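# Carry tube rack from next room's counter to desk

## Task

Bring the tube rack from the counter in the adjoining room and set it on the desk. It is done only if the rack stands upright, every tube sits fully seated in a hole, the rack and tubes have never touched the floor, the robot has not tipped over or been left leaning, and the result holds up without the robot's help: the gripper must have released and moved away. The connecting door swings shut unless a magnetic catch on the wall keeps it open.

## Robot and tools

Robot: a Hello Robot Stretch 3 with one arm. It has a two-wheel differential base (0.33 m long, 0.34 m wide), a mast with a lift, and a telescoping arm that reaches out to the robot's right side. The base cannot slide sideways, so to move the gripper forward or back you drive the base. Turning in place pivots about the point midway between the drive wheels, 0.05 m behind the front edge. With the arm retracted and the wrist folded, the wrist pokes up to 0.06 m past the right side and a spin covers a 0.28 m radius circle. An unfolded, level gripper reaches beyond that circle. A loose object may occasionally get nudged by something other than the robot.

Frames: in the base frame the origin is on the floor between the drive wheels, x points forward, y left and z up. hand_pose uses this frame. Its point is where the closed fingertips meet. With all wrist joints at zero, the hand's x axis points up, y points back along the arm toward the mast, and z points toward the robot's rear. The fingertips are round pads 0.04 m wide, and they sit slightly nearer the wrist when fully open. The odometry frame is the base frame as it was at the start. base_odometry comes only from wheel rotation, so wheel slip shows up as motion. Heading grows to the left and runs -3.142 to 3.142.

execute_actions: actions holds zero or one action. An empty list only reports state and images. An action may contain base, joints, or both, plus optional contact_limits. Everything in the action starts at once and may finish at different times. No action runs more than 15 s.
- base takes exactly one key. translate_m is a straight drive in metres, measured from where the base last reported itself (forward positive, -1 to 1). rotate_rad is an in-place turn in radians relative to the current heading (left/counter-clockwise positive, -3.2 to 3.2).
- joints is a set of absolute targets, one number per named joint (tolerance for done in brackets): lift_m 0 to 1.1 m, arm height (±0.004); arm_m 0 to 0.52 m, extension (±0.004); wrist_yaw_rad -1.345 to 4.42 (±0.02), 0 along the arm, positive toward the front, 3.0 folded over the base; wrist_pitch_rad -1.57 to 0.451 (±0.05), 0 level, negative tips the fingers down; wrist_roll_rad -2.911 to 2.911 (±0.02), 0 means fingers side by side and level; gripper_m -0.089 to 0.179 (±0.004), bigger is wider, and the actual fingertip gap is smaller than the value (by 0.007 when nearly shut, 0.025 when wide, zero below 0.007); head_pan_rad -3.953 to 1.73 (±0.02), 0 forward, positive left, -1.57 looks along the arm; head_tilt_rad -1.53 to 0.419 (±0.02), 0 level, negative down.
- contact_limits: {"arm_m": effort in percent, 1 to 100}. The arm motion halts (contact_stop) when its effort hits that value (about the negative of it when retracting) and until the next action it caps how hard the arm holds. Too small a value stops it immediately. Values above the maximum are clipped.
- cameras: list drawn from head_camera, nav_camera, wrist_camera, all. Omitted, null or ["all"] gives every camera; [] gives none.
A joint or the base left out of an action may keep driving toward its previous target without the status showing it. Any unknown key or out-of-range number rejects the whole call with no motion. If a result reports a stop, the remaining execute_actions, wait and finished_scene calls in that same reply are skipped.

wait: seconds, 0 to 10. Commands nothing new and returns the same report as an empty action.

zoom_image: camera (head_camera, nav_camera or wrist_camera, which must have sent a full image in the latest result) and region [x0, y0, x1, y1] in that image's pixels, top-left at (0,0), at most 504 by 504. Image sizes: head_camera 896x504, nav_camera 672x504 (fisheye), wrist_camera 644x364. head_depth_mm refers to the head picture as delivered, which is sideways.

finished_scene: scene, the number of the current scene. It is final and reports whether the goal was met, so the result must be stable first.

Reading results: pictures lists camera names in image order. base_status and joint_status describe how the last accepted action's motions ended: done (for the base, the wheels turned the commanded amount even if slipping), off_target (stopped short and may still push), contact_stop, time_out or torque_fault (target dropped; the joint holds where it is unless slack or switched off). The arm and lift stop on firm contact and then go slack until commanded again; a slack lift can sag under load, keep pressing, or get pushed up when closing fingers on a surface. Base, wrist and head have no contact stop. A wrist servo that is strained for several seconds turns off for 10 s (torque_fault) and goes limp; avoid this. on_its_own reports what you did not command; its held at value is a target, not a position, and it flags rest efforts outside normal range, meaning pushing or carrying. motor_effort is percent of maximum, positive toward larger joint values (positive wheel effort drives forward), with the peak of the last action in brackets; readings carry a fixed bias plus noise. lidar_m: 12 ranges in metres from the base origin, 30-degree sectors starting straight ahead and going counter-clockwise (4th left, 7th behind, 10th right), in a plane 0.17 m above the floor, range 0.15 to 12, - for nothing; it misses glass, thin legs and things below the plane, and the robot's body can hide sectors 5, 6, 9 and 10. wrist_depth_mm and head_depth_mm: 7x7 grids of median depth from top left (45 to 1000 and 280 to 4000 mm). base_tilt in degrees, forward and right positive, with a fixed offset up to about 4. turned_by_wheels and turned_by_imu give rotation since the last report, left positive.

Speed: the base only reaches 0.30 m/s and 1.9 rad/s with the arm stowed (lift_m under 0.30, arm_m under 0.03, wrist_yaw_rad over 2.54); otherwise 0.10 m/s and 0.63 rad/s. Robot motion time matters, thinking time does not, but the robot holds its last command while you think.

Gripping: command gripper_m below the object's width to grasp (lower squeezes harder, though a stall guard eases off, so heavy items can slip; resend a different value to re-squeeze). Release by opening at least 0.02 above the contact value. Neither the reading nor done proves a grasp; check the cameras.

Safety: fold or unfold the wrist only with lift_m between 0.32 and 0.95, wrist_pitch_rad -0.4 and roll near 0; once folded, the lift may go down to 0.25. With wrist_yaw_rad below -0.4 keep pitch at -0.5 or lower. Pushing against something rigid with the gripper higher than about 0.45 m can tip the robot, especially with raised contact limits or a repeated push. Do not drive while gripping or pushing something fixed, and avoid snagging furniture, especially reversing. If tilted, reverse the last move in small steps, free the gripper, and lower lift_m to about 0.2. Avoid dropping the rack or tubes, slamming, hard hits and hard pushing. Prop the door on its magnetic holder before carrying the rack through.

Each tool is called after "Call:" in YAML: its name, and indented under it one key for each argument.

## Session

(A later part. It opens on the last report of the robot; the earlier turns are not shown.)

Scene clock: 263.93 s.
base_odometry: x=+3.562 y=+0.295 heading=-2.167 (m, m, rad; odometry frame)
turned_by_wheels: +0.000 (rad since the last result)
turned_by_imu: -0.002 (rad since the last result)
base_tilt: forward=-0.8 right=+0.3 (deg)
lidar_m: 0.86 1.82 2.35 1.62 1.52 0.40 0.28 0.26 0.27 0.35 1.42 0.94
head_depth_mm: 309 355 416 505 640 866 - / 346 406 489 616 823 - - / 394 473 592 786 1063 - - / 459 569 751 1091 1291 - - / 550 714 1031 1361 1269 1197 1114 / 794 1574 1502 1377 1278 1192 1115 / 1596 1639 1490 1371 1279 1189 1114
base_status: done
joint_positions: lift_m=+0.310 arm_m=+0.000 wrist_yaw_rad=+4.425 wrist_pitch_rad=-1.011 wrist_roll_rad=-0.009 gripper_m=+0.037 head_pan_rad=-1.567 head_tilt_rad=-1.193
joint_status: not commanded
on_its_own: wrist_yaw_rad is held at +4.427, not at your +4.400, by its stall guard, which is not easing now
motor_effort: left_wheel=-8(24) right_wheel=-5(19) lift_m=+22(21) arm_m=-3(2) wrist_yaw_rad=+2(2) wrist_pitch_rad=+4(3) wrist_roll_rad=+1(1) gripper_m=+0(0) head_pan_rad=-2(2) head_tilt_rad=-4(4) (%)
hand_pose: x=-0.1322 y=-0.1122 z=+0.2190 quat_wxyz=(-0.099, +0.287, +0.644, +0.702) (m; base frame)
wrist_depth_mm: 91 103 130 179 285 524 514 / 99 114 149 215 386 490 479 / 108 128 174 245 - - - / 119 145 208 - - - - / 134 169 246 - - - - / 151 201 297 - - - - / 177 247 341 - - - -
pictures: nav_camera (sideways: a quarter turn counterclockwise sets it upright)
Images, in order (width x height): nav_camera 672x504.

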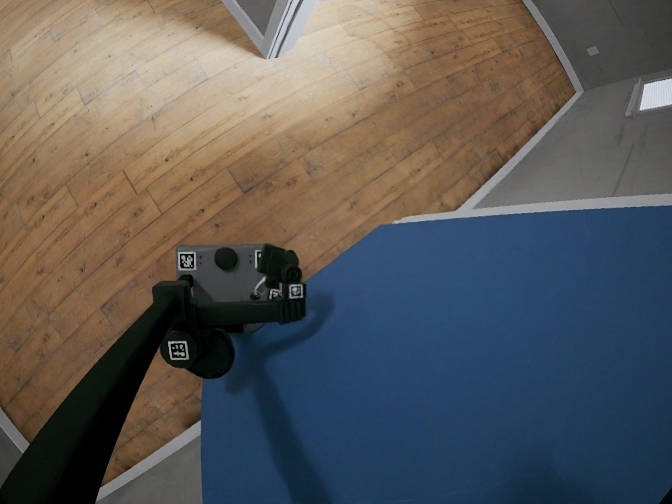

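Call:
execute_actions:
  actions:
    - {"base":{"rotate_rad":0.64}}
  cameras: []

Call:
execute_actions:
  actions:
    - {"base":{"translate_m":-0.06},"joints":{"head_pan_rad":0.2,"head_tilt_rad":-0.4,"lift_m":0.29}}
  cameras: ["nav_camera","head_camera"]

Call:
execute_actions:
  actions:
    - {"base":{"translate_m":0.15}}
  cameras: []

Call:
wait:
  seconds: 3

Scene clock: 272.20 s.
base_odometry: x=+3.562 y=+0.295 heading=-1.527 (m, m, rad; odometry frame)
turned_by_wheels: +0.640 (rad since the last result)
turned_by_imu: +0.631 (rad since the last result)
base_tilt: forward=-0.8 right=+0.3 (deg)
lidar_m: 2.61 2.10 1.57 1.51 0.39 0.29 0.28 0.29 0.40 2.07 0.86 0.87
head_depth_mm: 1444 1364 846 850 857 861 - / 1781 1639 1504 1258 1252 - - / 1817 1647 1495 1382 1298 - - / 1822 1635 1496 1385 1287 - - / 1807 1635 1497 1376 1274 1187 1115 / 1811 1635 1489 1369 1271 1190 1114 / 1799 1636 1492 1377 1270 1191 1112
base_status: done
joint_positions: lift_m=+0.310 arm_m=+0.000 wrist_yaw_rad=+4.425 wrist_pitch_rad=-1.011 wrist_roll_rad=-0.009 gripper_m=+0.037 head_pan_rad=-1.567 head_tilt_rad=-1.193
joint_status: not commanded
on_its_own: wrist_yaw_rad is held at +4.427, not at your +4.400, by its stall guard, which is not easing now
motor_effort: left_wheel=-11(24) right_wheel=-1(6) lift_m=+21(22) arm_m=-2(3) wrist_yaw_rad=+1(2) wrist_pitch_rad=+4(4) wrist_roll_rad=+1(1) gripper_m=-1(0) head_pan_rad=-1(2) head_tilt_rad=-4(5) (%)
hand_pose: x=-0.1323 y=-0.1122 z=+0.2190 quat_wxyz=(-0.099, +0.287, +0.644, +0.702) (m; base frame)
wrist_depth_mm: 172 182 195 210 228 249 276 / 201 213 233 255 283 300 352 / 241 259 290 310 - - - / 305 333 382 - - - - / 396 399 399 - - - - / 376 375 375 - - - - / 355 352 346 - - - -
pictures: none
No camera images: the call's "cameras" was empty. Leave "cameras" out to get every camera's image.

Scene clock: 275.60 s.
base_odometry: x=+3.560 y=+0.355 heading=-1.527 (m, m, rad; odometry frame)
turned_by_wheels: +0.000 (rad since the last result)
turned_by_imu: +0.021 (rad since the last result)
base_tilt: forward=-0.8 right=+0.3 (deg)
lidar_m: 2.72 2.05 1.56 1.45 0.40 0.29 0.28 0.29 0.38 2.08 0.88 0.89
head_depth_mm: 2804 2997 2605 2800 2285 1768 1425 / 2879 3059 2638 2851 2344 1774 1431 / 2937 3133 2717 2883 2333 1781 1428 / 2982 3222 2785 2961 2367 1779 1437 / 3002 3254 2880 3001 2383 1789 1436 / 3090 3285 2959 3066 2382 1796 1441 / 2775 2807 2893 2929 2392 1788 1446
base_status: done
joint_positions: lift_m=+0.290 arm_m=+0.000 wrist_yaw_rad=+4.427 wrist_pitch_rad=-1.008 wrist_roll_rad=-0.009 gripper_m=+0.037 head_pan_rad=+0.193 head_tilt_rad=-0.404
joint_status: all done
on_its_own: wrist_yaw_rad is held at +4.427, not at your +4.400, by its stall guard, which is not easing now
motor_effort: left_wheel=-2(75) right_wheel=-2(63) lift_m=+21(22) arm_m=-1(2) wrist_yaw_rad=+1(1) wrist_pitch_rad=+3(5) wrist_roll_rad=+1(1) gripper_m=-1(1) head_pan_rad=+3(49) head_tilt_rad=+2(49) (%)
hand_pose: x=-0.1329 y=-0.1121 z=+0.1993 quat_wxyz=(-0.100, +0.287, +0.644, +0.702) (m; base frame)
wrist_depth_mm: 163 173 187 205 226 253 286 / 189 202 224 248 279 301 355 / 222 244 275 293 - - - / 276 311 358 - - - - / 358 375 375 - - - - / 358 353 353 - - - - / 336 332 330 - - - -
pictures: head_camera (sideways: a quarter turn clockwise sets it upright), nav_camera (sideways: a quarter turn counterclockwise sets it upright)
Images, in order (width x height): head_camera 896x504, nav_camera 672x504.

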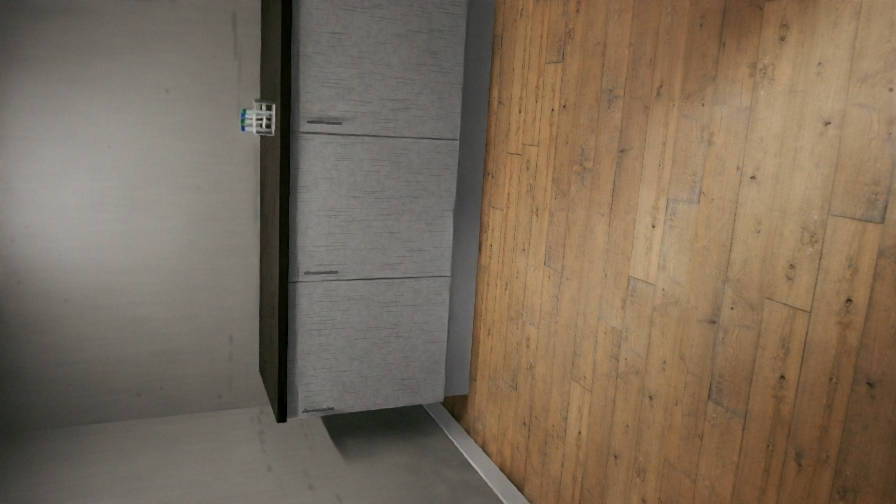

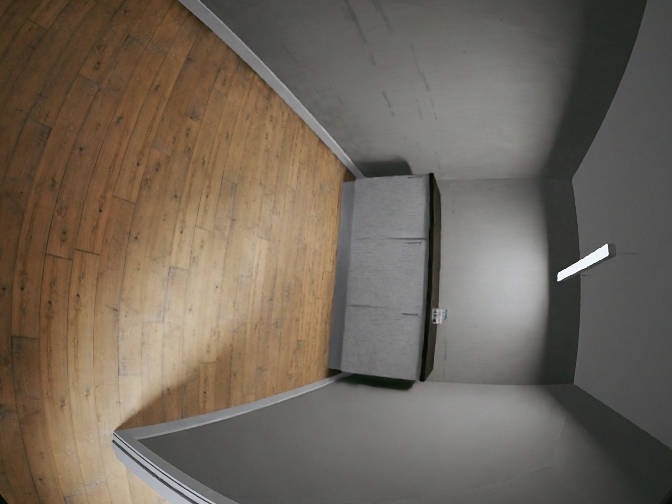

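Scene clock: 277.73 s.
base_odometry: x=+3.566 y=+0.205 heading=-1.528 (m, m, rad; odometry frame)
turned_by_wheels: +0.000 (rad since the last result)
turned_by_imu: +0.001 (rad since the last result)
base_tilt: forward=-0.8 right=+0.3 (deg)
lidar_m: 2.57 2.05 1.55 1.51 0.80 0.44 0.43 0.44 0.59 2.79 0.78 0.92
head_depth_mm: 2637 2837 2467 2643 2333 1763 1428 / 2721 2901 2523 2693 2342 1779 1421 / 2766 2957 2573 2743 2357 1776 1437 / 2867 3024 2660 2799 2361 1794 1431 / 2841 3104 2693 2930 2368 1796 1439 / 2922 3203 2745 2945 2375 1802 1439 / 2769 2828 2869 2926 2382 1796 1449
base_status: done
joint_positions: lift_m=+0.290 arm_m=+0.000 wrist_yaw_rad=+4.427 wrist_pitch_rad=-1.008 wrist_roll_rad=-0.009 gripper_m=+0.037 head_pan_rad=+0.193 head_tilt_rad=-0.404
joint_status: not commanded
on_its_own: wrist_yaw_rad is held at +4.427, not at your +4.400, by its stall guard, which is not easing now
motor_effort: left_wheel=+0(12) right_wheel=+0(6) lift_m=+21(21) arm_m=-1(1) wrist_yaw_rad=+1(1) wrist_pitch_rad=+3(2) wrist_roll_rad=+1(1) gripper_m=+1(1) head_pan_rad=+5(4) head_tilt_rad=+2(2) (%)
hand_pose: x=-0.1329 y=-0.1121 z=+0.1993 quat_wxyz=(-0.100, +0.287, +0.644, +0.702) (m; base frame)
wrist_depth_mm: 306 327 353 390 429 478 490 / 356 379 421 453 462 467 458 / 420 437 434 438 - - - / 409 407 404 - - - - / 384 379 379 - - - - / 358 358 351 - - - - / 336 333 328 - - - -
pictures: none
No camera images: the call's "cameras" was empty. Leave "cameras" out to get every camera's image.

Scene clock: 280.73 s.
base_odometry: x=+3.566 y=+0.205 heading=-1.528 (m, m, rad; odometry frame)
turned_by_wheels: +0.000 (rad since the last result)
turned_by_imu: +0.000 (rad since the last result)
base_tilt: forward=-0.8 right=+0.3 (deg)
lidar_m: 2.57 2.04 1.55 1.51 0.80 0.44 0.43 0.44 0.59 2.81 0.79 0.92
head_depth_mm: 2673 2844 2448 2624 2311 1774 1428 / 2706 2893 2514 2704 2345 1770 1424 / 2751 2997 2567 2755 2348 1777 1437 / 2833 2987 2647 2818 2360 1785 1432 / 2913 3086 2708 2885 2351 1801 1448 / 2964 3198 2742 2930 2383 1782 1441 / 2757 2806 2901 2932 2372 1805 1449
base_status: done
joint_positions: lift_m=+0.290 arm_m=+0.000 wrist_yaw_rad=+4.427 wrist_pitch_rad=-1.008 wrist_roll_rad=-0.009 gripper_m=+0.037 head_pan_rad=+0.193 head_tilt_rad=-0.404
joint_status: not commanded
on_its_own: wrist_yaw_rad is held at +4.427, not at your +4.400, by its stall guard, which is not easing now
motor_effort: left_wheel=+0(12) right_wheel=+0(6) lift_m=+21(21) arm_m=-1(1) wrist_yaw_rad=+1(1) wrist_pitch_rad=+2(2) wrist_roll_rad=+1(1) gripper_m=-1(1) head_pan_rad=+3(4) head_tilt_rad=+2(2) (%)
hand_pose: x=-0.1329 y=-0.1121 z=+0.1993 quat_wxyz=(-0.100, +0.287, +0.644, +0.702) (m; base frame)
wrist_depth_mm: 305 325 355 389 428 477 490 / 354 379 421 456 461 463 459 / 419 435 439 439 - - - / 413 406 405 - - - - / 384 379 377 - - - - / 358 356 353 - - - - / 336 331 328 - - - -
wait: 3.00 s; at rest by 0.27 s
pictures: head_camera (sideways: a quarter turn clockwise sets it upright), nav_camera (sideways: a quarter turn counterclockwise sets it upright), wrist_camera
Images, in order (width x height): head_camera 896x504, nav_camera 672x504, wrist_camera 644x364.

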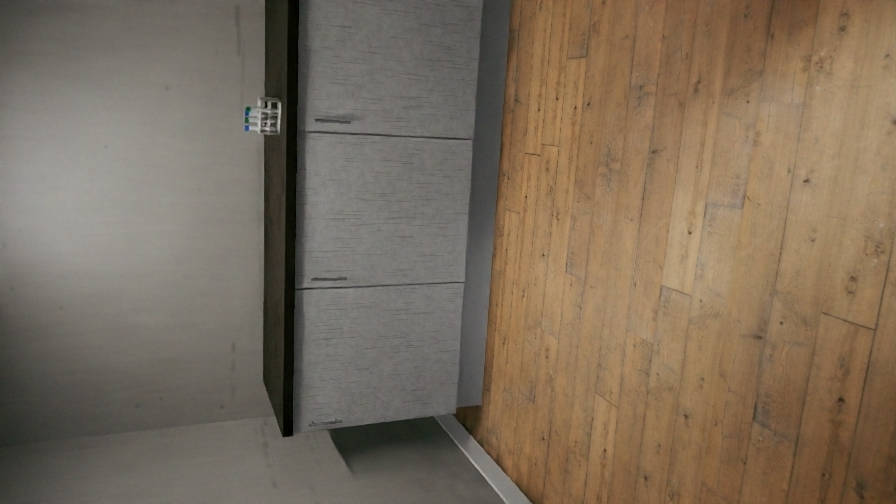

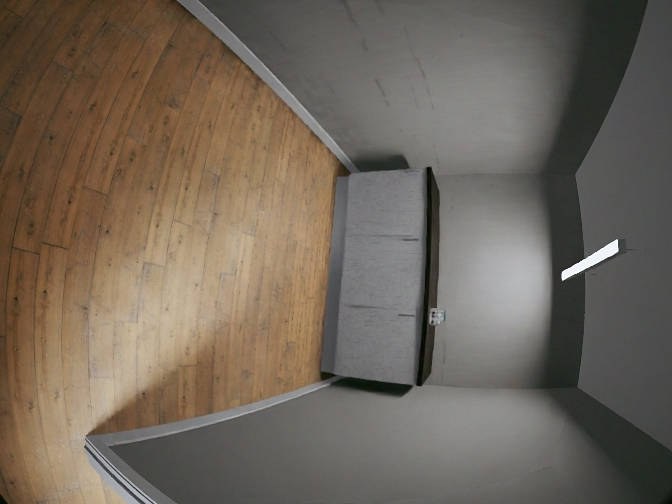

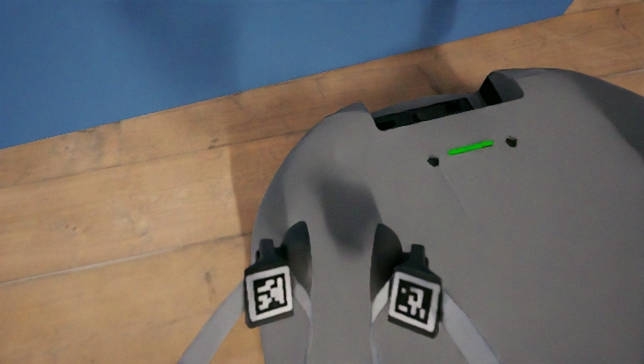

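Held.

Call:
execute_actions:
  actions:
    - {"base":{"translate_m":1}}
  cameras: []

Call:
execute_actions:
  actions:
    - {"base":{"translate_m":1}}
  cameras: []

Call:
execute_actions:
  actions:
    - {"base":{"rotate_rad":1.57},"joints":{"lift_m":0.93,"arm_m":0.05,"head_pan_rad":-1.57,"head_tilt_rad":-0.55}}
  cameras: []

Call:
execute_actions:
  actions:
    - {"joints":{"wrist_yaw_rad":0,"gripper_m":0.179}}
  cameras: []

Call:
execute_actions:
  actions:
    - {"joints":{"wrist_pitch_rad":0,"arm_m":0}}

Scene clock: 296.53 s.
base_odometry: x=+3.610 y=-0.794 heading=-1.528 (m, m, rad; odometry frame)
turned_by_wheels: +0.000 (rad since the last result)
turned_by_imu: +0.006 (rad since the last result)
base_tilt: forward=-0.8 right=+0.3 (deg)
lidar_m: 1.58 1.67 1.50 1.46 1.54 1.62 1.42 1.46 0.69 0.67 0.71 1.01
head_depth_mm: 1807 1927 1850 1583 1710 1771 1420 / 1846 1978 1669 1622 1758 1769 1430 / 1886 2015 1908 1654 1807 1780 1433 / 1932 2060 1936 1708 1847 1780 1438 / 1969 2108 1952 1739 1900 1780 1445 / 2009 2164 1978 1781 1944 1799 1441 / 2050 2214 1993 1837 2019 1816 1443
base_status: done
joint_positions: lift_m=+0.290 arm_m=+0.000 wrist_yaw_rad=+4.427 wrist_pitch_rad=-1.008 wrist_roll_rad=-0.009 gripper_m=+0.037 head_pan_rad=+0.193 head_tilt_rad=-0.404
joint_status: not commanded
on_its_own: wrist_yaw_rad is held at +4.427, not at your +4.400, by its stall guard, which is not easing now
motor_effort: left_wheel=-1(11) right_wheel=+0(6) lift_m=+21(21) arm_m=-1(1) wrist_yaw_rad=+0(1) wrist_pitch_rad=+3(2) wrist_roll_rad=+1(1) gripper_m=+0(0) head_pan_rad=+4(4) head_tilt_rad=+1(2) (%)
hand_pose: x=-0.1329 y=-0.1121 z=+0.1993 quat_wxyz=(-0.100, +0.287, +0.644, +0.702) (m; base frame)
wrist_depth_mm: 529 529 521 516 506 496 491 / 486 486 478 469 465 464 462 / 443 439 435 440 - - - / 416 411 406 - - - - / 382 378 375 - - - - / 358 354 353 - - - - / 337 333 327 - - - -
pictures: none
No camera images: the call's "cameras" was empty. Leave "cameras" out to get every camera's image.

Scene clock: 301.63 s.
base_odometry: x=+3.653 y=-1.793 heading=-1.528 (m, m, rad; odometry frame)
turned_by_wheels: +0.000 (rad since the last result)
turned_by_imu: +0.006 (rad since the last result)
base_tilt: forward=-0.8 right=+0.3 (deg)
lidar_m: 0.58 0.62 0.88 1.40 1.48 2.13 2.42 0.97 0.74 0.73 0.77 0.60
head_depth_mm: 960 1027 1097 1013 692 639 702 / 986 1049 1121 1020 701 662 727 / 1005 1073 1149 1029 701 681 751 / 1024 1097 1176 1032 705 702 778 / 1050 1120 1209 1036 709 725 804 / 1076 1147 1241 1047 712 747 833 / 1096 1174 1274 1048 729 774 867
base_status: done
joint_positions: lift_m=+0.290 arm_m=+0.000 wrist_yaw_rad=+4.427 wrist_pitch_rad=-1.008 wrist_roll_rad=-0.009 gripper_m=+0.037 head_pan_rad=+0.193 head_tilt_rad=-0.404
joint_status: not commanded
on_its_own: wrist_yaw_rad is held at +4.427, not at your +4.400, by its stall guard, which is not easing now
motor_effort: left_wheel=-2(10) right_wheel=+1(8) lift_m=+21(21) arm_m=-1(1) wrist_yaw_rad=+0(0) wrist_pitch_rad=+3(2) wrist_roll_rad=+1(1) gripper_m=+0(1) head_pan_rad=+5(4) head_tilt_rad=+2(2) (%)
hand_pose: x=-0.1329 y=-0.1121 z=+0.1993 quat_wxyz=(-0.100, +0.287, +0.644, +0.702) (m; base frame)
wrist_depth_mm: 537 529 522 515 504 498 490 / 491 483 475 468 464 468 458 / 445 442 436 439 - - - / 412 408 405 - - - - / 383 381 376 - - - - / 359 355 352 - - - - / 336 333 328 - - - -
pictures: none
No camera images: the call's "cameras" was empty. Leave "cameras" out to get every camera's image.

Scene clock: 308.30 s.
base_odometry: x=+3.653 y=-1.793 heading=+0.042 (m, m, rad; odometry frame)
turned_by_wheels: +1.570 (rad since the last result)
turned_by_imu: +1.559 (rad since the last result)
base_tilt: forward=-0.8 right=+0.3 (deg)
lidar_m: 1.40 1.48 2.11 2.42 0.98 0.74 0.73 0.77 0.60 0.58 0.62 0.88
head_depth_mm: 996 1083 1124 757 645 - - / 994 1084 1130 728 646 - 935 / 998 1090 1128 728 691 - - / 1001 1095 1142 769 703 782 - / 1000 1091 1143 768 708 808 - / 1007 1098 1152 773 709 811 954 / 1008 1105 1155 775 711 817 957
base_status: done
joint_positions: lift_m=+0.929 arm_m=+0.050 wrist_yaw_rad=+4.427 wrist_pitch_rad=-1.008 wrist_roll_rad=-0.009 gripper_m=+0.037 head_pan_rad=-1.563 head_tilt_rad=-0.544
joint_status: all done
on_its_own: wrist_yaw_rad is held at +4.427, not at your +4.400, by its stall guard, which is not easing now
motor_effort: left_wheel=-2(13) right_wheel=+1(7) lift_m=+38(40) arm_m=+3(6) wrist_yaw_rad=+1(1) wrist_pitch_rad=+3(3) wrist_roll_rad=+1(1) gripper_m=+0(0) head_pan_rad=-4(52) head_tilt_rad=-4(22) (%)
hand_pose: x=-0.1329 y=-0.1617 z=+0.8384 quat_wxyz=(-0.100, +0.287, +0.644, +0.702) (m; base frame)
wrist_depth_mm: 626 678 718 758 819 875 967 / 575 801 855 932 - - - / 542 902 - - - - - / 519 800 - - - - - / 498 737 - - - - - / 484 691 - - - 982 942 / 460 657 932 931 - 908 900
pictures: none
No camera images: the call's "cameras" was empty. Leave "cameras" out to get every camera's image.

Scene clock: 311.53 s.
base_odometry: x=+3.653 y=-1.793 heading=+0.042 (m, m, rad; odometry frame)
turned_by_wheels: +0.000 (rad since the last result)
turned_by_imu: +0.000 (rad since the last result)
base_tilt: forward=-0.8 right=+0.3 (deg)
lidar_m: 1.40 1.48 2.11 2.41 0.98 0.74 0.73 0.77 0.60 0.58 0.62 0.88
head_depth_mm: 993 1080 1123 757 645 - - / 993 1090 1127 727 647 - - / 992 1086 1133 729 691 - - / 997 1093 1140 765 705 816 912 / 1003 1096 1144 766 706 810 927 / 1004 1095 1150 772 709 813 952 / 1005 1093 1155 772 709 813 957
base_status: not commanded
joint_positions: lift_m=+0.929 arm_m=+0.050 wrist_yaw_rad=+0.002 wrist_pitch_rad=-1.008 wrist_roll_rad=-0.009 gripper_m=+0.179 head_pan_rad=-1.563 head_tilt_rad=-0.544
joint_status: all done
motor_effort: left_wheel=-2(2) right_wheel=+2(1) lift_m=+38(38) arm_m=+3(4) wrist_yaw_rad=-1(2) wrist_pitch_rad=+3(3) wrist_roll_rad=+1(1) gripper_m=+0(84) head_pan_rad=-4(4) head_tilt_rad=-4(4) (%)
hand_pose: x=-0.0214 y=-0.3110 z=+0.8384 quat_wxyz=(+0.622, +0.344, -0.615, -0.340) (m; base frame)
wrist_depth_mm: 395 382 372 359 343 337 328 / 490 470 457 437 417 404 392 / 652 620 591 563 533 504 485 / - 898 840 772 724 685 646 / - - - - - - 896 / - - 985 991 977 984 816 / 955 929 928 912 913 906 -
pictures: none
No camera images: the call's "cameras" was empty. Leave "cameras" out to get every camera's image.

Scene clock: 313.00 s.
base_odometry: x=+3.653 y=-1.793 heading=+0.042 (m, m, rad; odometry frame)
turned_by_wheels: +0.000 (rad since the last result)
turned_by_imu: +0.000 (rad since the last result)
base_tilt: forward=-0.9 right=+0.3 (deg)
lidar_m: 1.40 1.48 2.11 2.42 0.98 0.74 0.72 0.76 0.60 0.58 0.62 0.88
head_depth_mm: 991 1088 1121 759 710 - - / 989 1083 1127 727 701 784 - / 997 1089 1134 729 650 - - / 997 1094 1139 765 672 - 955 / 1006 1093 1145 770 706 810 948 / 1003 1100 1153 768 721 814 955 / 1009 1099 1153 772 712 818 961
base_status: not commanded
joint_positions: lift_m=+0.929 arm_m=+0.000 wrist_yaw_rad=+0.001 wrist_pitch_rad=-0.025 wrist_roll_rad=-0.009 gripper_m=+0.179 head_pan_rad=-1.563 head_tilt_rad=-0.544
joint_status: all done
motor_effort: left_wheel=-2(2) right_wheel=+1(1) lift_m=+38(38) arm_m=-3(6) wrist_yaw_rad=-1(1) wrist_pitch_rad=+8(7) wrist_roll_rad=+1(1) gripper_m=+1(1) head_pan_rad=-5(4) head_tilt_rad=-5(4) (%)
hand_pose: x=-0.0211 y=-0.4008 z=+1.0376 quat_wxyz=(+0.711, +0.009, -0.703, -0.008) (m; base frame)
wrist_depth_mm: 996 969 947 911 893 864 837 / - 991 962 941 926 898 861 / - - 994 966 946 914 876 / - - - 984 958 934 896 / 548 588 572 539 514 597 619 / 385 - 382 384 390 396 431 / 419 401 388 373 344 332 -
pictures: head_camera (sideways: a quarter turn clockwise sets it upright), nav_camera (sideways: a quarter turn counterclockwise sets it upright), wrist_camera
Images, in order (width x height): head_camera 896x504, nav_camera 672x504, wrist_camera 644x364.

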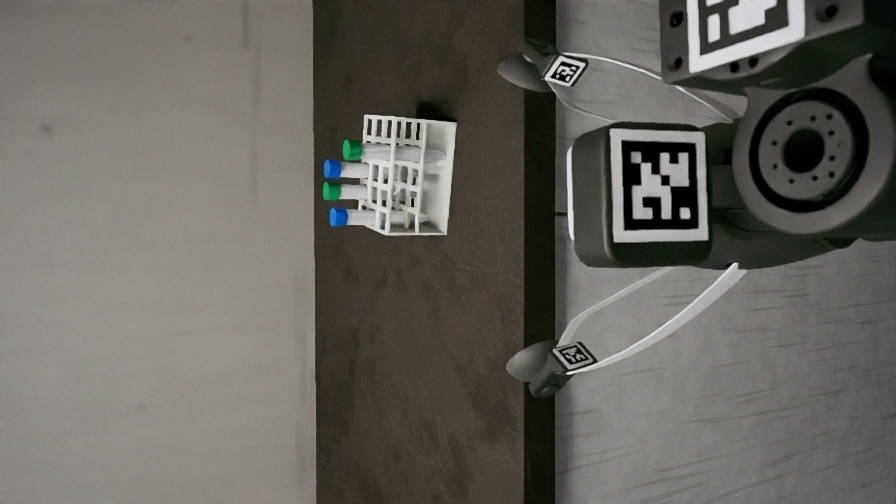

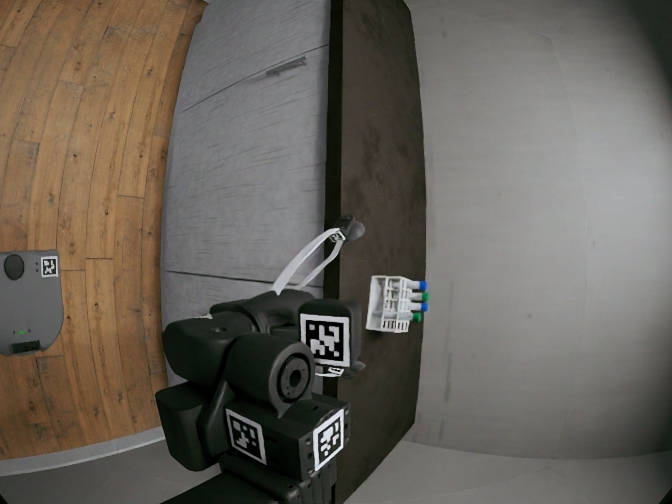

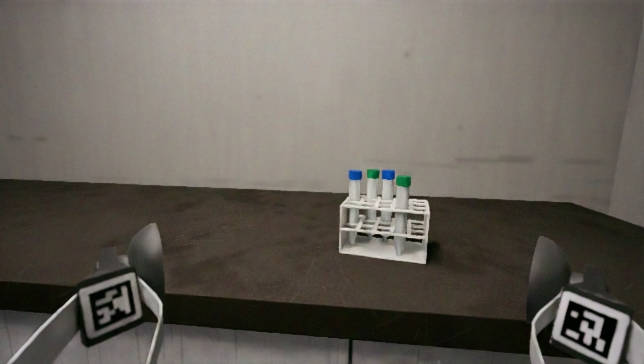

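Call:
execute_actions:
  actions:
    - {"base":{"translate_m":-0.08},"joints":{"wrist_yaw_rad":0.1,"wrist_pitch_rad":0.05,"arm_m":0.14,"lift_m":0.86}}
  cameras: ["head_camera","wrist_camera"]

Scene clock: 325.27 s.
base_odometry: x=+3.573 y=-1.796 heading=+0.042 (m, m, rad; odometry frame)
turned_by_wheels: +0.000 (rad since the last result)
turned_by_imu: -0.001 (rad since the last result)
base_tilt: forward=-0.8 right=+0.3 (deg)
lidar_m: 1.48 1.57 2.23 2.42 0.87 0.66 0.65 0.68 0.60 0.58 0.61 0.87
head_depth_mm: 986 1080 1117 757 640 - 959 / 989 1080 1123 759 - - 954 / 990 1085 1130 759 - - 945 / 994 1088 1138 732 - 816 940 / 998 1091 1142 769 700 802 941 / 1003 1097 1151 774 703 805 946 / 1003 1096 1159 775 706 813 949
base_status: done
joint_positions: lift_m=+0.861 arm_m=+0.140 wrist_yaw_rad=+0.099 wrist_pitch_rad=+0.027 wrist_roll_rad=-0.009 gripper_m=+0.179 head_pan_rad=-1.563 head_tilt_rad=-0.544
joint_status: all done
motor_effort: left_wheel=-2(9) right_wheel=+2(3) lift_m=+12(35) arm_m=+3(3) wrist_yaw_rad=+1(4) wrist_pitch_rad=+8(9) wrist_roll_rad=+1(1) gripper_m=+0(0) head_pan_rad=-4(5) head_tilt_rad=-4(4) (%)
hand_pose: x=+0.0040 y=-0.5402 z=+0.9821 quat_wxyz=(+0.709, +0.026, -0.703, +0.044) (m; base frame)
wrist_depth_mm: 958 918 847 806 754 715 686 / 985 932 862 816 766 729 693 / - 938 880 831 782 744 700 / 910 948 892 690 369 745 722 / 416 451 433 371 372 472 483 / 280 - 278 280 287 291 323 / - 215 206 207 209 210 -
pictures: head_camera (sideways: a quarter turn clockwise sets it upright), wrist_camera
Images, in order (width x height): head_camera 896x504, wrist_camera 644x364.

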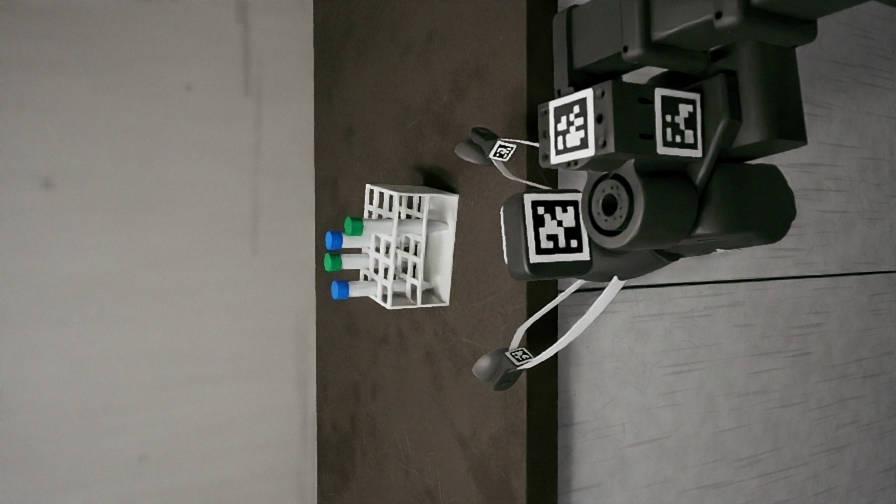

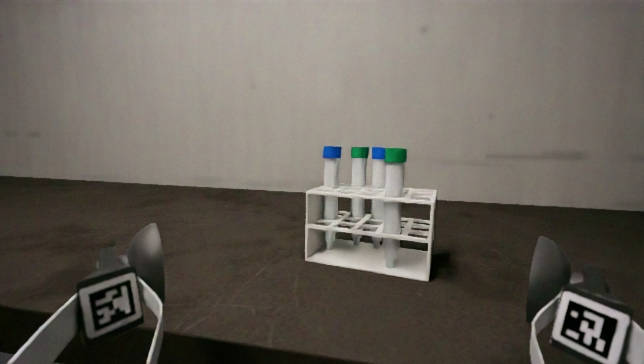

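Call:
execute_actions:
  actions:
    - {"base":{"translate_m":0.06},"joints":{"wrist_yaw_rad":-0.15,"arm_m":0.2,"lift_m":0.835}}
  cameras: ["head_camera","wrist_camera"]

Scene clock: 337.70 s.
base_odometry: x=+3.633 y=-1.794 heading=+0.042 (m, m, rad; odometry frame)
turned_by_wheels: +0.000 (rad since the last result)
turned_by_imu: +0.000 (rad since the last result)
base_tilt: forward=-0.8 right=+0.4 (deg)
lidar_m: 1.42 1.50 2.15 2.41 0.95 0.72 0.71 0.75 0.60 0.58 0.62 0.88
head_depth_mm: 994 1079 1116 759 644 - 961 / 992 1084 1126 759 - 853 934 / 998 1091 1134 736 - - 936 / 999 1092 1137 764 716 823 939 / 1001 1096 1145 790 705 808 946 / 1003 1101 1146 768 706 810 950 / 1005 1101 1153 774 711 815 959
base_status: done
joint_positions: lift_m=+0.836 arm_m=+0.200 wrist_yaw_rad=-0.148 wrist_pitch_rad=+0.027 wrist_roll_rad=-0.009 gripper_m=+0.179 head_pan_rad=-1.563 head_tilt_rad=-0.544
joint_status: all done
motor_effort: left_wheel=-2(5) right_wheel=+1(7) lift_m=+12(12) arm_m=+4(5) wrist_yaw_rad=+0(2) wrist_pitch_rad=+8(8) wrist_roll_rad=+1(1) gripper_m=+1(1) head_pan_rad=-4(4) head_tilt_rad=-5(5) (%)
hand_pose: x=-0.0594 y=-0.5987 z=+0.9572 quat_wxyz=(+0.709, -0.061, -0.701, -0.044) (m; base frame)
wrist_depth_mm: 697 709 715 729 730 741 741 / 721 725 732 744 753 753 747 / 736 735 749 316 764 769 780 / 730 733 756 314 706 769 749 / 335 360 312 286 328 377 387 / 216 - 222 226 229 233 258 / - 161 163 165 167 168 -
pictures: head_camera (sideways: a quarter turn clockwise sets it upright), wrist_camera
Images, in order (width x height): head_camera 896x504, wrist_camera 644x364.

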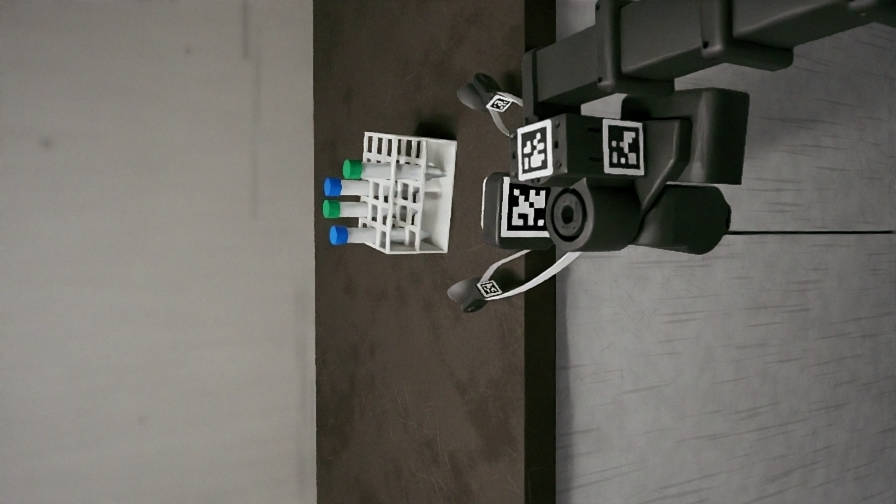

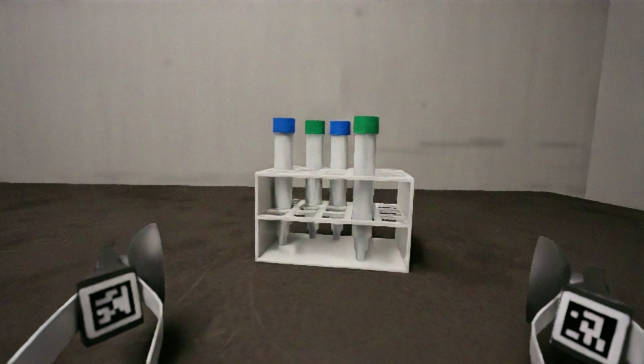

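Call:
execute_actions:
  actions:
    - {"joints":{"arm_m":0.32}}
  cameras: ["head_camera","wrist_camera"]

Scene clock: 345.67 s.
base_odometry: x=+3.633 y=-1.794 heading=+0.042 (m, m, rad; odometry frame)
turned_by_wheels: +0.000 (rad since the last result)
turned_by_imu: +0.000 (rad since the last result)
base_tilt: forward=-0.8 right=+0.2 (deg)
lidar_m: 1.42 1.50 2.15 2.41 0.95 0.72 0.71 0.75 0.60 0.58 0.61 0.88
head_depth_mm: 995 1086 1126 760 666 - 937 / 998 1087 1134 839 730 818 938 / 997 1090 1135 721 729 805 938 / 1002 1093 1146 769 719 810 944 / 1000 1100 1149 769 707 813 948 / 1009 1100 1157 776 711 814 952 / 1011 1103 1167 776 714 817 957
base_status: not commanded
joint_positions: lift_m=+0.836 arm_m=+0.319 wrist_yaw_rad=-0.149 wrist_pitch_rad=+0.007 wrist_roll_rad=-0.009 gripper_m=+0.179 head_pan_rad=-1.563 head_tilt_rad=-0.544
joint_status: all done
on_its_own: arm_m is at rest, and its effort (+15) is outside its rest range (-14 to +14)
motor_effort: left_wheel=-2(4) right_wheel=+1(3) lift_m=+12(12) arm_m=+15(14) wrist_yaw_rad=-1(1) wrist_pitch_rad=+14(15) wrist_roll_rad=+1(1) gripper_m=+1(0) head_pan_rad=-4(4) head_tilt_rad=-4(4) (%)
hand_pose: x=-0.0594 y=-0.7172 z=+0.9522 quat_wxyz=(+0.709, -0.055, -0.701, -0.051) (m; base frame)
wrist_depth_mm: 582 586 609 610 609 624 629 / 593 606 612 618 628 637 649 / 614 611 622 194 186 652 660 / 617 626 572 194 138 661 675 / 318 337 179 199 185 169 356 / 208 - 187 188 149 149 243 / - 156 154 156 151 150 -
pictures: head_camera (sideways: a quarter turn clockwise sets it upright), wrist_camera
Images, in order (width x height): head_camera 896x504, wrist_camera 644x364.

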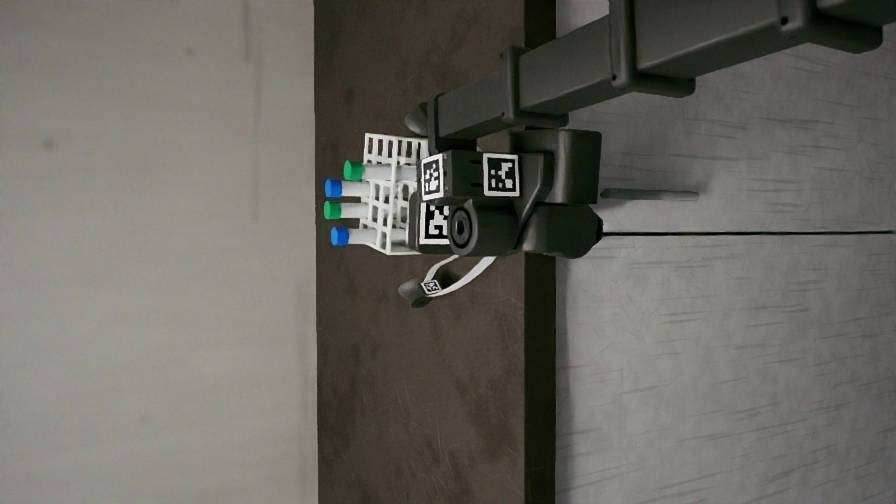

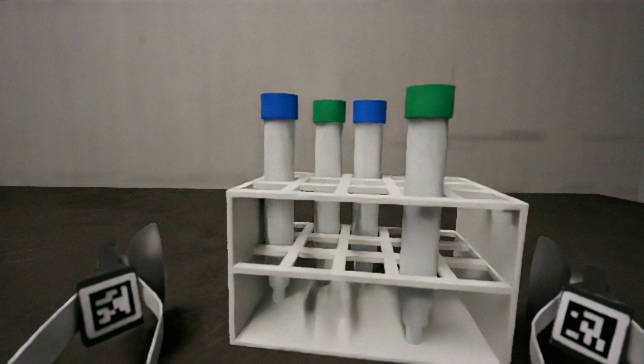

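Wrist touches the counter edge; raise a little and pitch down.

Call:
execute_actions:
  actions:
    - {"base":{"translate_m":-0.015},"joints":{"arm_m":0.315,"lift_m":0.865,"wrist_pitch_rad":-0.08}}
  cameras: ["wrist_camera"]

Call:
execute_actions:
  actions:
    - {"joints":{"gripper_m":0.06}}
  cameras: ["wrist_camera"]

Call:
execute_actions:
  actions:
    - {"joints":{"lift_m":0.9}}
  cameras: ["wrist_camera","head_camera"]

Scene clock: 356.10 s.
base_odometry: x=+3.618 y=-1.794 heading=+0.042 (m, m, rad; odometry frame)
turned_by_wheels: +0.000 (rad since the last result)
turned_by_imu: +0.001 (rad since the last result)
base_tilt: forward=-0.9 right=+0.4 (deg)
lidar_m: 1.43 1.52 2.17 2.42 0.93 0.71 0.69 0.73 0.60 0.58 0.61 0.87
head_depth_mm: 987 1083 1116 790 - 832 952 / 993 1082 1120 858 709 799 931 / 993 1087 1131 - 712 802 939 / 997 1088 1133 732 717 803 943 / 1003 1093 1138 766 705 806 947 / 1009 1099 1144 768 707 810 951 / 1004 1101 1148 772 710 815 956
base_status: done
joint_positions: lift_m=+0.864 arm_m=+0.315 wrist_yaw_rad=-0.149 wrist_pitch_rad=-0.097 wrist_roll_rad=-0.009 gripper_m=+0.179 head_pan_rad=-1.563 head_tilt_rad=-0.544
joint_status: all done
motor_effort: left_wheel=-1(10) right_wheel=+0(11) lift_m=+38(39) arm_m=-2(17) wrist_yaw_rad=+0(1) wrist_pitch_rad=+5(14) wrist_roll_rad=+1(1) gripper_m=+1(0) head_pan_rad=-5(4) head_tilt_rad=-3(4) (%)
hand_pose: x=-0.0591 y=-0.7101 z=+0.9543 quat_wxyz=(+0.705, -0.018, -0.703, -0.087) (m; base frame)
wrist_depth_mm: 566 578 575 586 586 593 619 / 587 590 599 603 610 624 632 / 604 616 618 192 630 644 658 / 456 464 175 191 151 506 519 / 282 295 177 198 147 276 303 / 203 - 180 191 151 199 228 / - 159 158 157 158 157 -
pictures: wrist_camera
Images, in order (width x height): wrist_camera 644x364.

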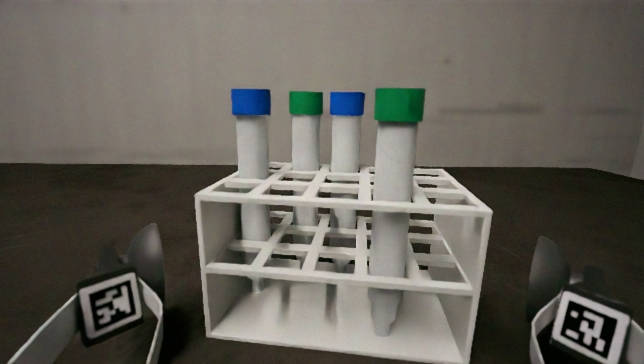

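Scene clock: 357.77 s.
base_odometry: x=+3.618 y=-1.794 heading=+0.042 (m, m, rad; odometry frame)
turned_by_wheels: +0.000 (rad since the last result)
turned_by_imu: +0.000 (rad since the last result)
base_tilt: forward=-0.8 right=+0.3 (deg)
lidar_m: 1.44 1.52 2.16 2.42 0.93 0.71 0.69 0.73 0.60 0.58 0.61 0.88
head_depth_mm: 991 1082 1120 793 - 830 956 / 992 1084 1123 858 711 799 935 / 993 1088 1129 - 714 804 940 / 999 1089 1132 766 714 802 944 / 1003 1093 1142 767 704 808 944 / 1004 1093 1148 769 705 809 949 / 1005 1097 1154 773 710 816 955
base_status: not commanded
joint_positions: lift_m=+0.864 arm_m=+0.315 wrist_yaw_rad=-0.149 wrist_pitch_rad=-0.097 wrist_roll_rad=-0.009 gripper_m=+0.060 head_pan_rad=-1.563 head_tilt_rad=-0.544
joint_status: all done
motor_effort: left_wheel=+0(0) right_wheel=+0(1) lift_m=+38(38) arm_m=-2(2) wrist_yaw_rad=+1(1) wrist_pitch_rad=+5(5) wrist_roll_rad=+1(1) gripper_m=+0(84) head_pan_rad=-4(4) head_tilt_rad=-3(4) (%)
hand_pose: x=-0.0591 y=-0.7101 z=+0.9542 quat_wxyz=(+0.705, -0.018, -0.703, -0.087) (m; base frame)
wrist_depth_mm: 558 573 577 588 593 603 608 / 590 590 601 607 610 622 630 / 607 624 614 230 638 643 651 / 456 465 234 191 388 509 516 / 281 284 240 191 209 297 302 / 202 203 217 191 159 212 214 / 158 159 154 162 156 164 165
pictures: wrist_camera
Images, in order (width x height): wrist_camera 644x364.

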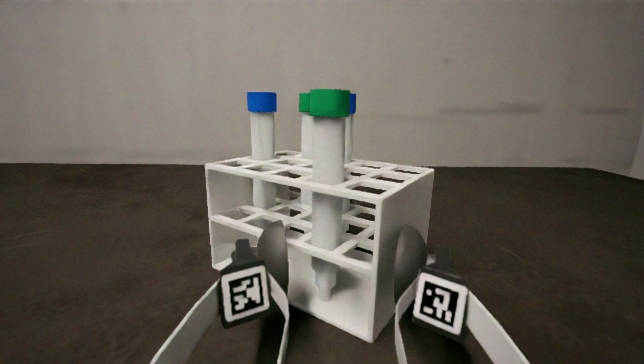

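Scene clock: 358.90 s.
base_odometry: x=+3.618 y=-1.794 heading=+0.042 (m, m, rad; odometry frame)
turned_by_wheels: +0.000 (rad since the last result)
turned_by_imu: +0.000 (rad since the last result)
base_tilt: forward=-0.8 right=+0.3 (deg)
lidar_m: 1.44 1.52 2.17 2.41 0.93 0.71 0.69 0.73 0.60 0.58 0.61 0.88
head_depth_mm: 989 1081 1119 833 - 794 930 / 992 1082 1146 - 704 797 933 / 992 1087 1151 - 699 800 937 / 998 1086 1151 764 708 805 946 / 1000 1095 1141 767 703 809 946 / 1003 1097 1146 770 707 809 954 / 1007 1098 1152 773 710 810 956
base_status: not commanded
joint_positions: lift_m=+0.899 arm_m=+0.315 wrist_yaw_rad=-0.149 wrist_pitch_rad=-0.099 wrist_roll_rad=-0.009 gripper_m=+0.060 head_pan_rad=-1.563 head_tilt_rad=-0.544
joint_status: all done
motor_effort: left_wheel=-1(1) right_wheel=+1(1) lift_m=+38(39) arm_m=-2(2) wrist_yaw_rad=-1(0) wrist_pitch_rad=+6(6) wrist_roll_rad=+1(1) gripper_m=-1(1) head_pan_rad=-4(4) head_tilt_rad=-4(3) (%)
hand_pose: x=-0.0591 y=-0.7100 z=+0.9886 quat_wxyz=(+0.705, -0.017, -0.703, -0.088) (m; base frame)
wrist_depth_mm: 565 573 574 586 592 599 613 / 589 589 603 609 610 627 636 / 608 616 622 626 644 651 664 / 587 607 542 232 658 661 673 / 362 368 242 185 353 384 391 / 261 263 265 192 157 274 275 / 205 207 199 197 194 213 214
pictures: head_camera (sideways: a quarter turn clockwise sets it upright), wrist_camera
Images, in order (width x height): head_camera 896x504, wrist_camera 644x364.

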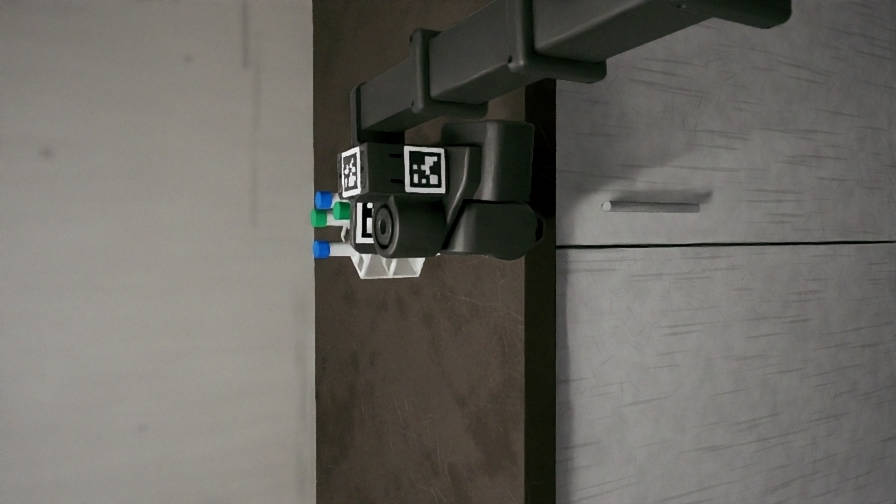

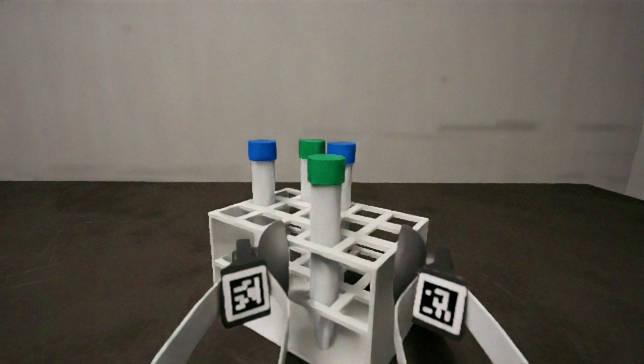

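Call:
execute_actions:
  actions:
    - {"joints":{"arm_m":0.2}}
  cameras: []

Call:
execute_actions:
  actions:
    - {"base":{"translate_m":-0.33},"joints":{"wrist_yaw_rad":0.9,"gripper_m":0.15,"wrist_pitch_rad":-0.18,"head_pan_rad":-1.25}}
  cameras: []

Call:
execute_actions:
  actions:
    - {"joints":{"arm_m":0.36}}
  cameras: ["wrist_camera","head_camera"]

Scene clock: 373.33 s.
base_odometry: x=+3.618 y=-1.794 heading=+0.042 (m, m, rad; odometry frame)
turned_by_wheels: +0.000 (rad since the last result)
turned_by_imu: +0.000 (rad since the last result)
base_tilt: forward=-0.8 right=+0.3 (deg)
lidar_m: 1.44 1.52 2.17 2.41 0.93 0.71 0.69 0.73 0.60 0.58 0.61 0.87
head_depth_mm: 987 1080 1117 833 - 817 931 / 992 1085 1124 838 - 817 938 / 995 1084 1127 772 - 818 937 / 999 1090 1134 799 702 806 942 / 1004 1093 1140 769 705 808 946 / 1002 1095 1150 769 709 812 950 / 1003 1101 1153 771 708 815 955
base_status: not commanded
joint_positions: lift_m=+0.899 arm_m=+0.200 wrist_yaw_rad=-0.149 wrist_pitch_rad=-0.099 wrist_roll_rad=-0.009 gripper_m=+0.060 head_pan_rad=-1.563 head_tilt_rad=-0.544
joint_status: all done
motor_effort: left_wheel=+0(0) right_wheel=+1(1) lift_m=+38(38) arm_m=-3(1) wrist_yaw_rad=+0(0) wrist_pitch_rad=+6(6) wrist_roll_rad=+1(1) gripper_m=+0(0) head_pan_rad=-4(4) head_tilt_rad=-3(4) (%)
hand_pose: x=-0.0591 y=-0.5950 z=+0.9886 quat_wxyz=(+0.705, -0.017, -0.703, -0.088) (m; base frame)
wrist_depth_mm: 668 683 684 695 701 712 713 / 692 698 719 733 728 731 744 / 721 731 743 748 761 773 767 / 588 609 543 344 641 655 664 / 364 368 362 305 386 390 391 / 262 264 281 269 272 276 276 / 205 207 200 210 210 213 214
pictures: none
No camera images: the call's "cameras" was empty. Leave "cameras" out to get every camera's image.

Scene clock: 378.03 s.
base_odometry: x=+3.288 y=-1.808 heading=+0.042 (m, m, rad; odometry frame)
turned_by_wheels: +0.000 (rad since the last result)
turned_by_imu: -0.002 (rad since the last result)
base_tilt: forward=-0.8 right=+0.4 (deg)
lidar_m: 1.76 1.86 2.52 1.18 0.49 0.37 0.36 0.38 0.55 0.57 0.60 0.85
head_depth_mm: 949 1028 1080 790 - 727 819 / 981 1066 1119 796 - 760 865 / 1011 1101 1126 797 717 789 917 / 1040 1134 1062 763 727 831 977 / 1075 1177 1136 768 770 881 1048 / 1112 1227 1144 767 802 934 1128 / 1155 1271 1150 780 850 1002 1222
base_status: done
joint_positions: lift_m=+0.899 arm_m=+0.200 wrist_yaw_rad=+0.898 wrist_pitch_rad=-0.196 wrist_roll_rad=-0.009 gripper_m=+0.150 head_pan_rad=-1.257 head_tilt_rad=-0.544
joint_status: all done
motor_effort: left_wheel=+0(8) right_wheel=+1(3) lift_m=+38(38) arm_m=-2(3) wrist_yaw_rad=+3(3) wrist_pitch_rad=+5(5) wrist_roll_rad=+1(1) gripper_m=+1(84) head_pan_rad=+4(34) head_tilt_rad=-3(4) (%)
hand_pose: x=+0.1715 y=-0.4990 z=+0.9645 quat_wxyz=(+0.667, +0.367, -0.600, +0.245) (m; base frame)
wrist_depth_mm: - - - - 938 732 586 / - - - - 972 722 599 / - - 778 790 590 606 614 / - - 553 422 384 345 437 / - - 650 308 289 293 294 / - - 712 351 221 225 221 / - - 840 343 203 171 185
pictures: none
No camera images: the call's "cameras" was empty. Leave "cameras" out to get every camera's image.

Scene clock: 380.47 s.
base_odometry: x=+3.288 y=-1.808 heading=+0.042 (m, m, rad; odometry frame)
turned_by_wheels: +0.000 (rad since the last result)
turned_by_imu: +0.000 (rad since the last result)
base_tilt: forward=-0.8 right=+0.4 (deg)
lidar_m: 1.76 1.86 2.52 1.18 0.49 0.37 0.36 0.38 0.55 0.57 0.60 0.85
head_depth_mm: 948 1029 1084 - 638 714 817 / 979 1065 1122 - 663 750 867 / 1004 1098 1132 778 691 789 917 / 1039 1141 1063 751 725 834 978 / 1077 1177 1137 764 759 883 1044 / 1110 1227 1149 770 803 937 1124 / 1154 1272 1156 781 848 1000 1223
base_status: not commanded
joint_positions: lift_m=+0.899 arm_m=+0.360 wrist_yaw_rad=+0.899 wrist_pitch_rad=-0.196 wrist_roll_rad=-0.009 gripper_m=+0.150 head_pan_rad=-1.257 head_tilt_rad=-0.544
joint_status: all done
motor_effort: left_wheel=+0(0) right_wheel=+0(1) lift_m=+38(38) arm_m=+4(3) wrist_yaw_rad=+2(2) wrist_pitch_rad=+5(5) wrist_roll_rad=+1(1) gripper_m=-1(0) head_pan_rad=+4(4) head_tilt_rad=-5(4) (%)
hand_pose: x=+0.1716 y=-0.6582 z=+0.9644 quat_wxyz=(+0.667, +0.367, -0.600, +0.245) (m; base frame)
wrist_depth_mm: - - - - 749 570 459 / - - - - 756 582 471 / - 766 774 577 682 593 484 / - 414 414 245 244 425 433 / - 302 284 254 256 289 293 / - 239 217 218 218 224 220 / - 171 175 175 177 170 184
pictures: head_camera (sideways: a quarter turn clockwise sets it upright), wrist_camera
Images, in order (width x height): head_camera 896x504, wrist_camera 644x364.

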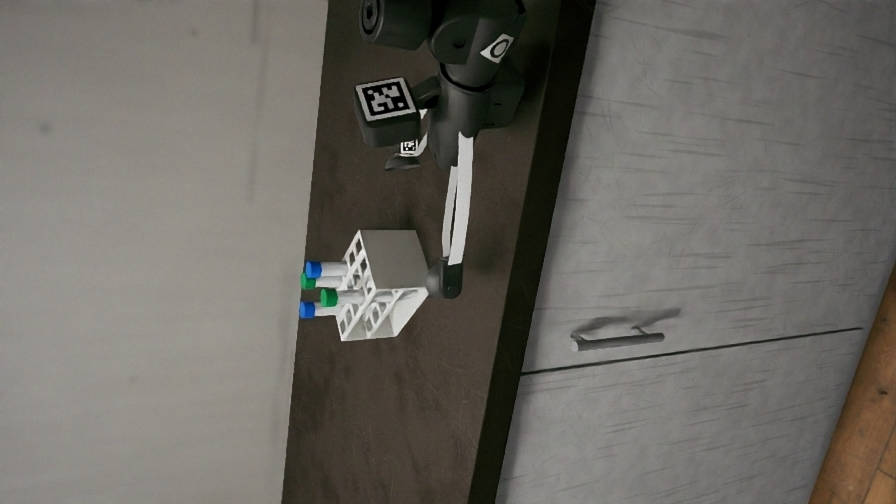

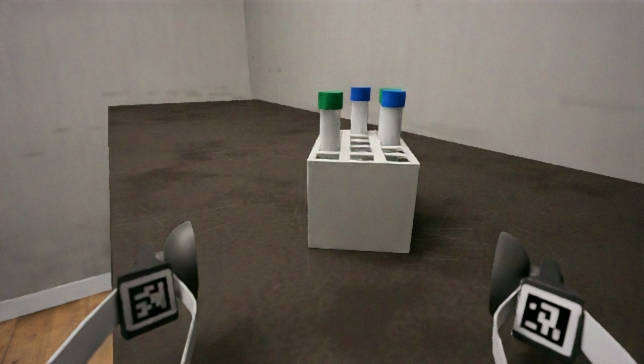

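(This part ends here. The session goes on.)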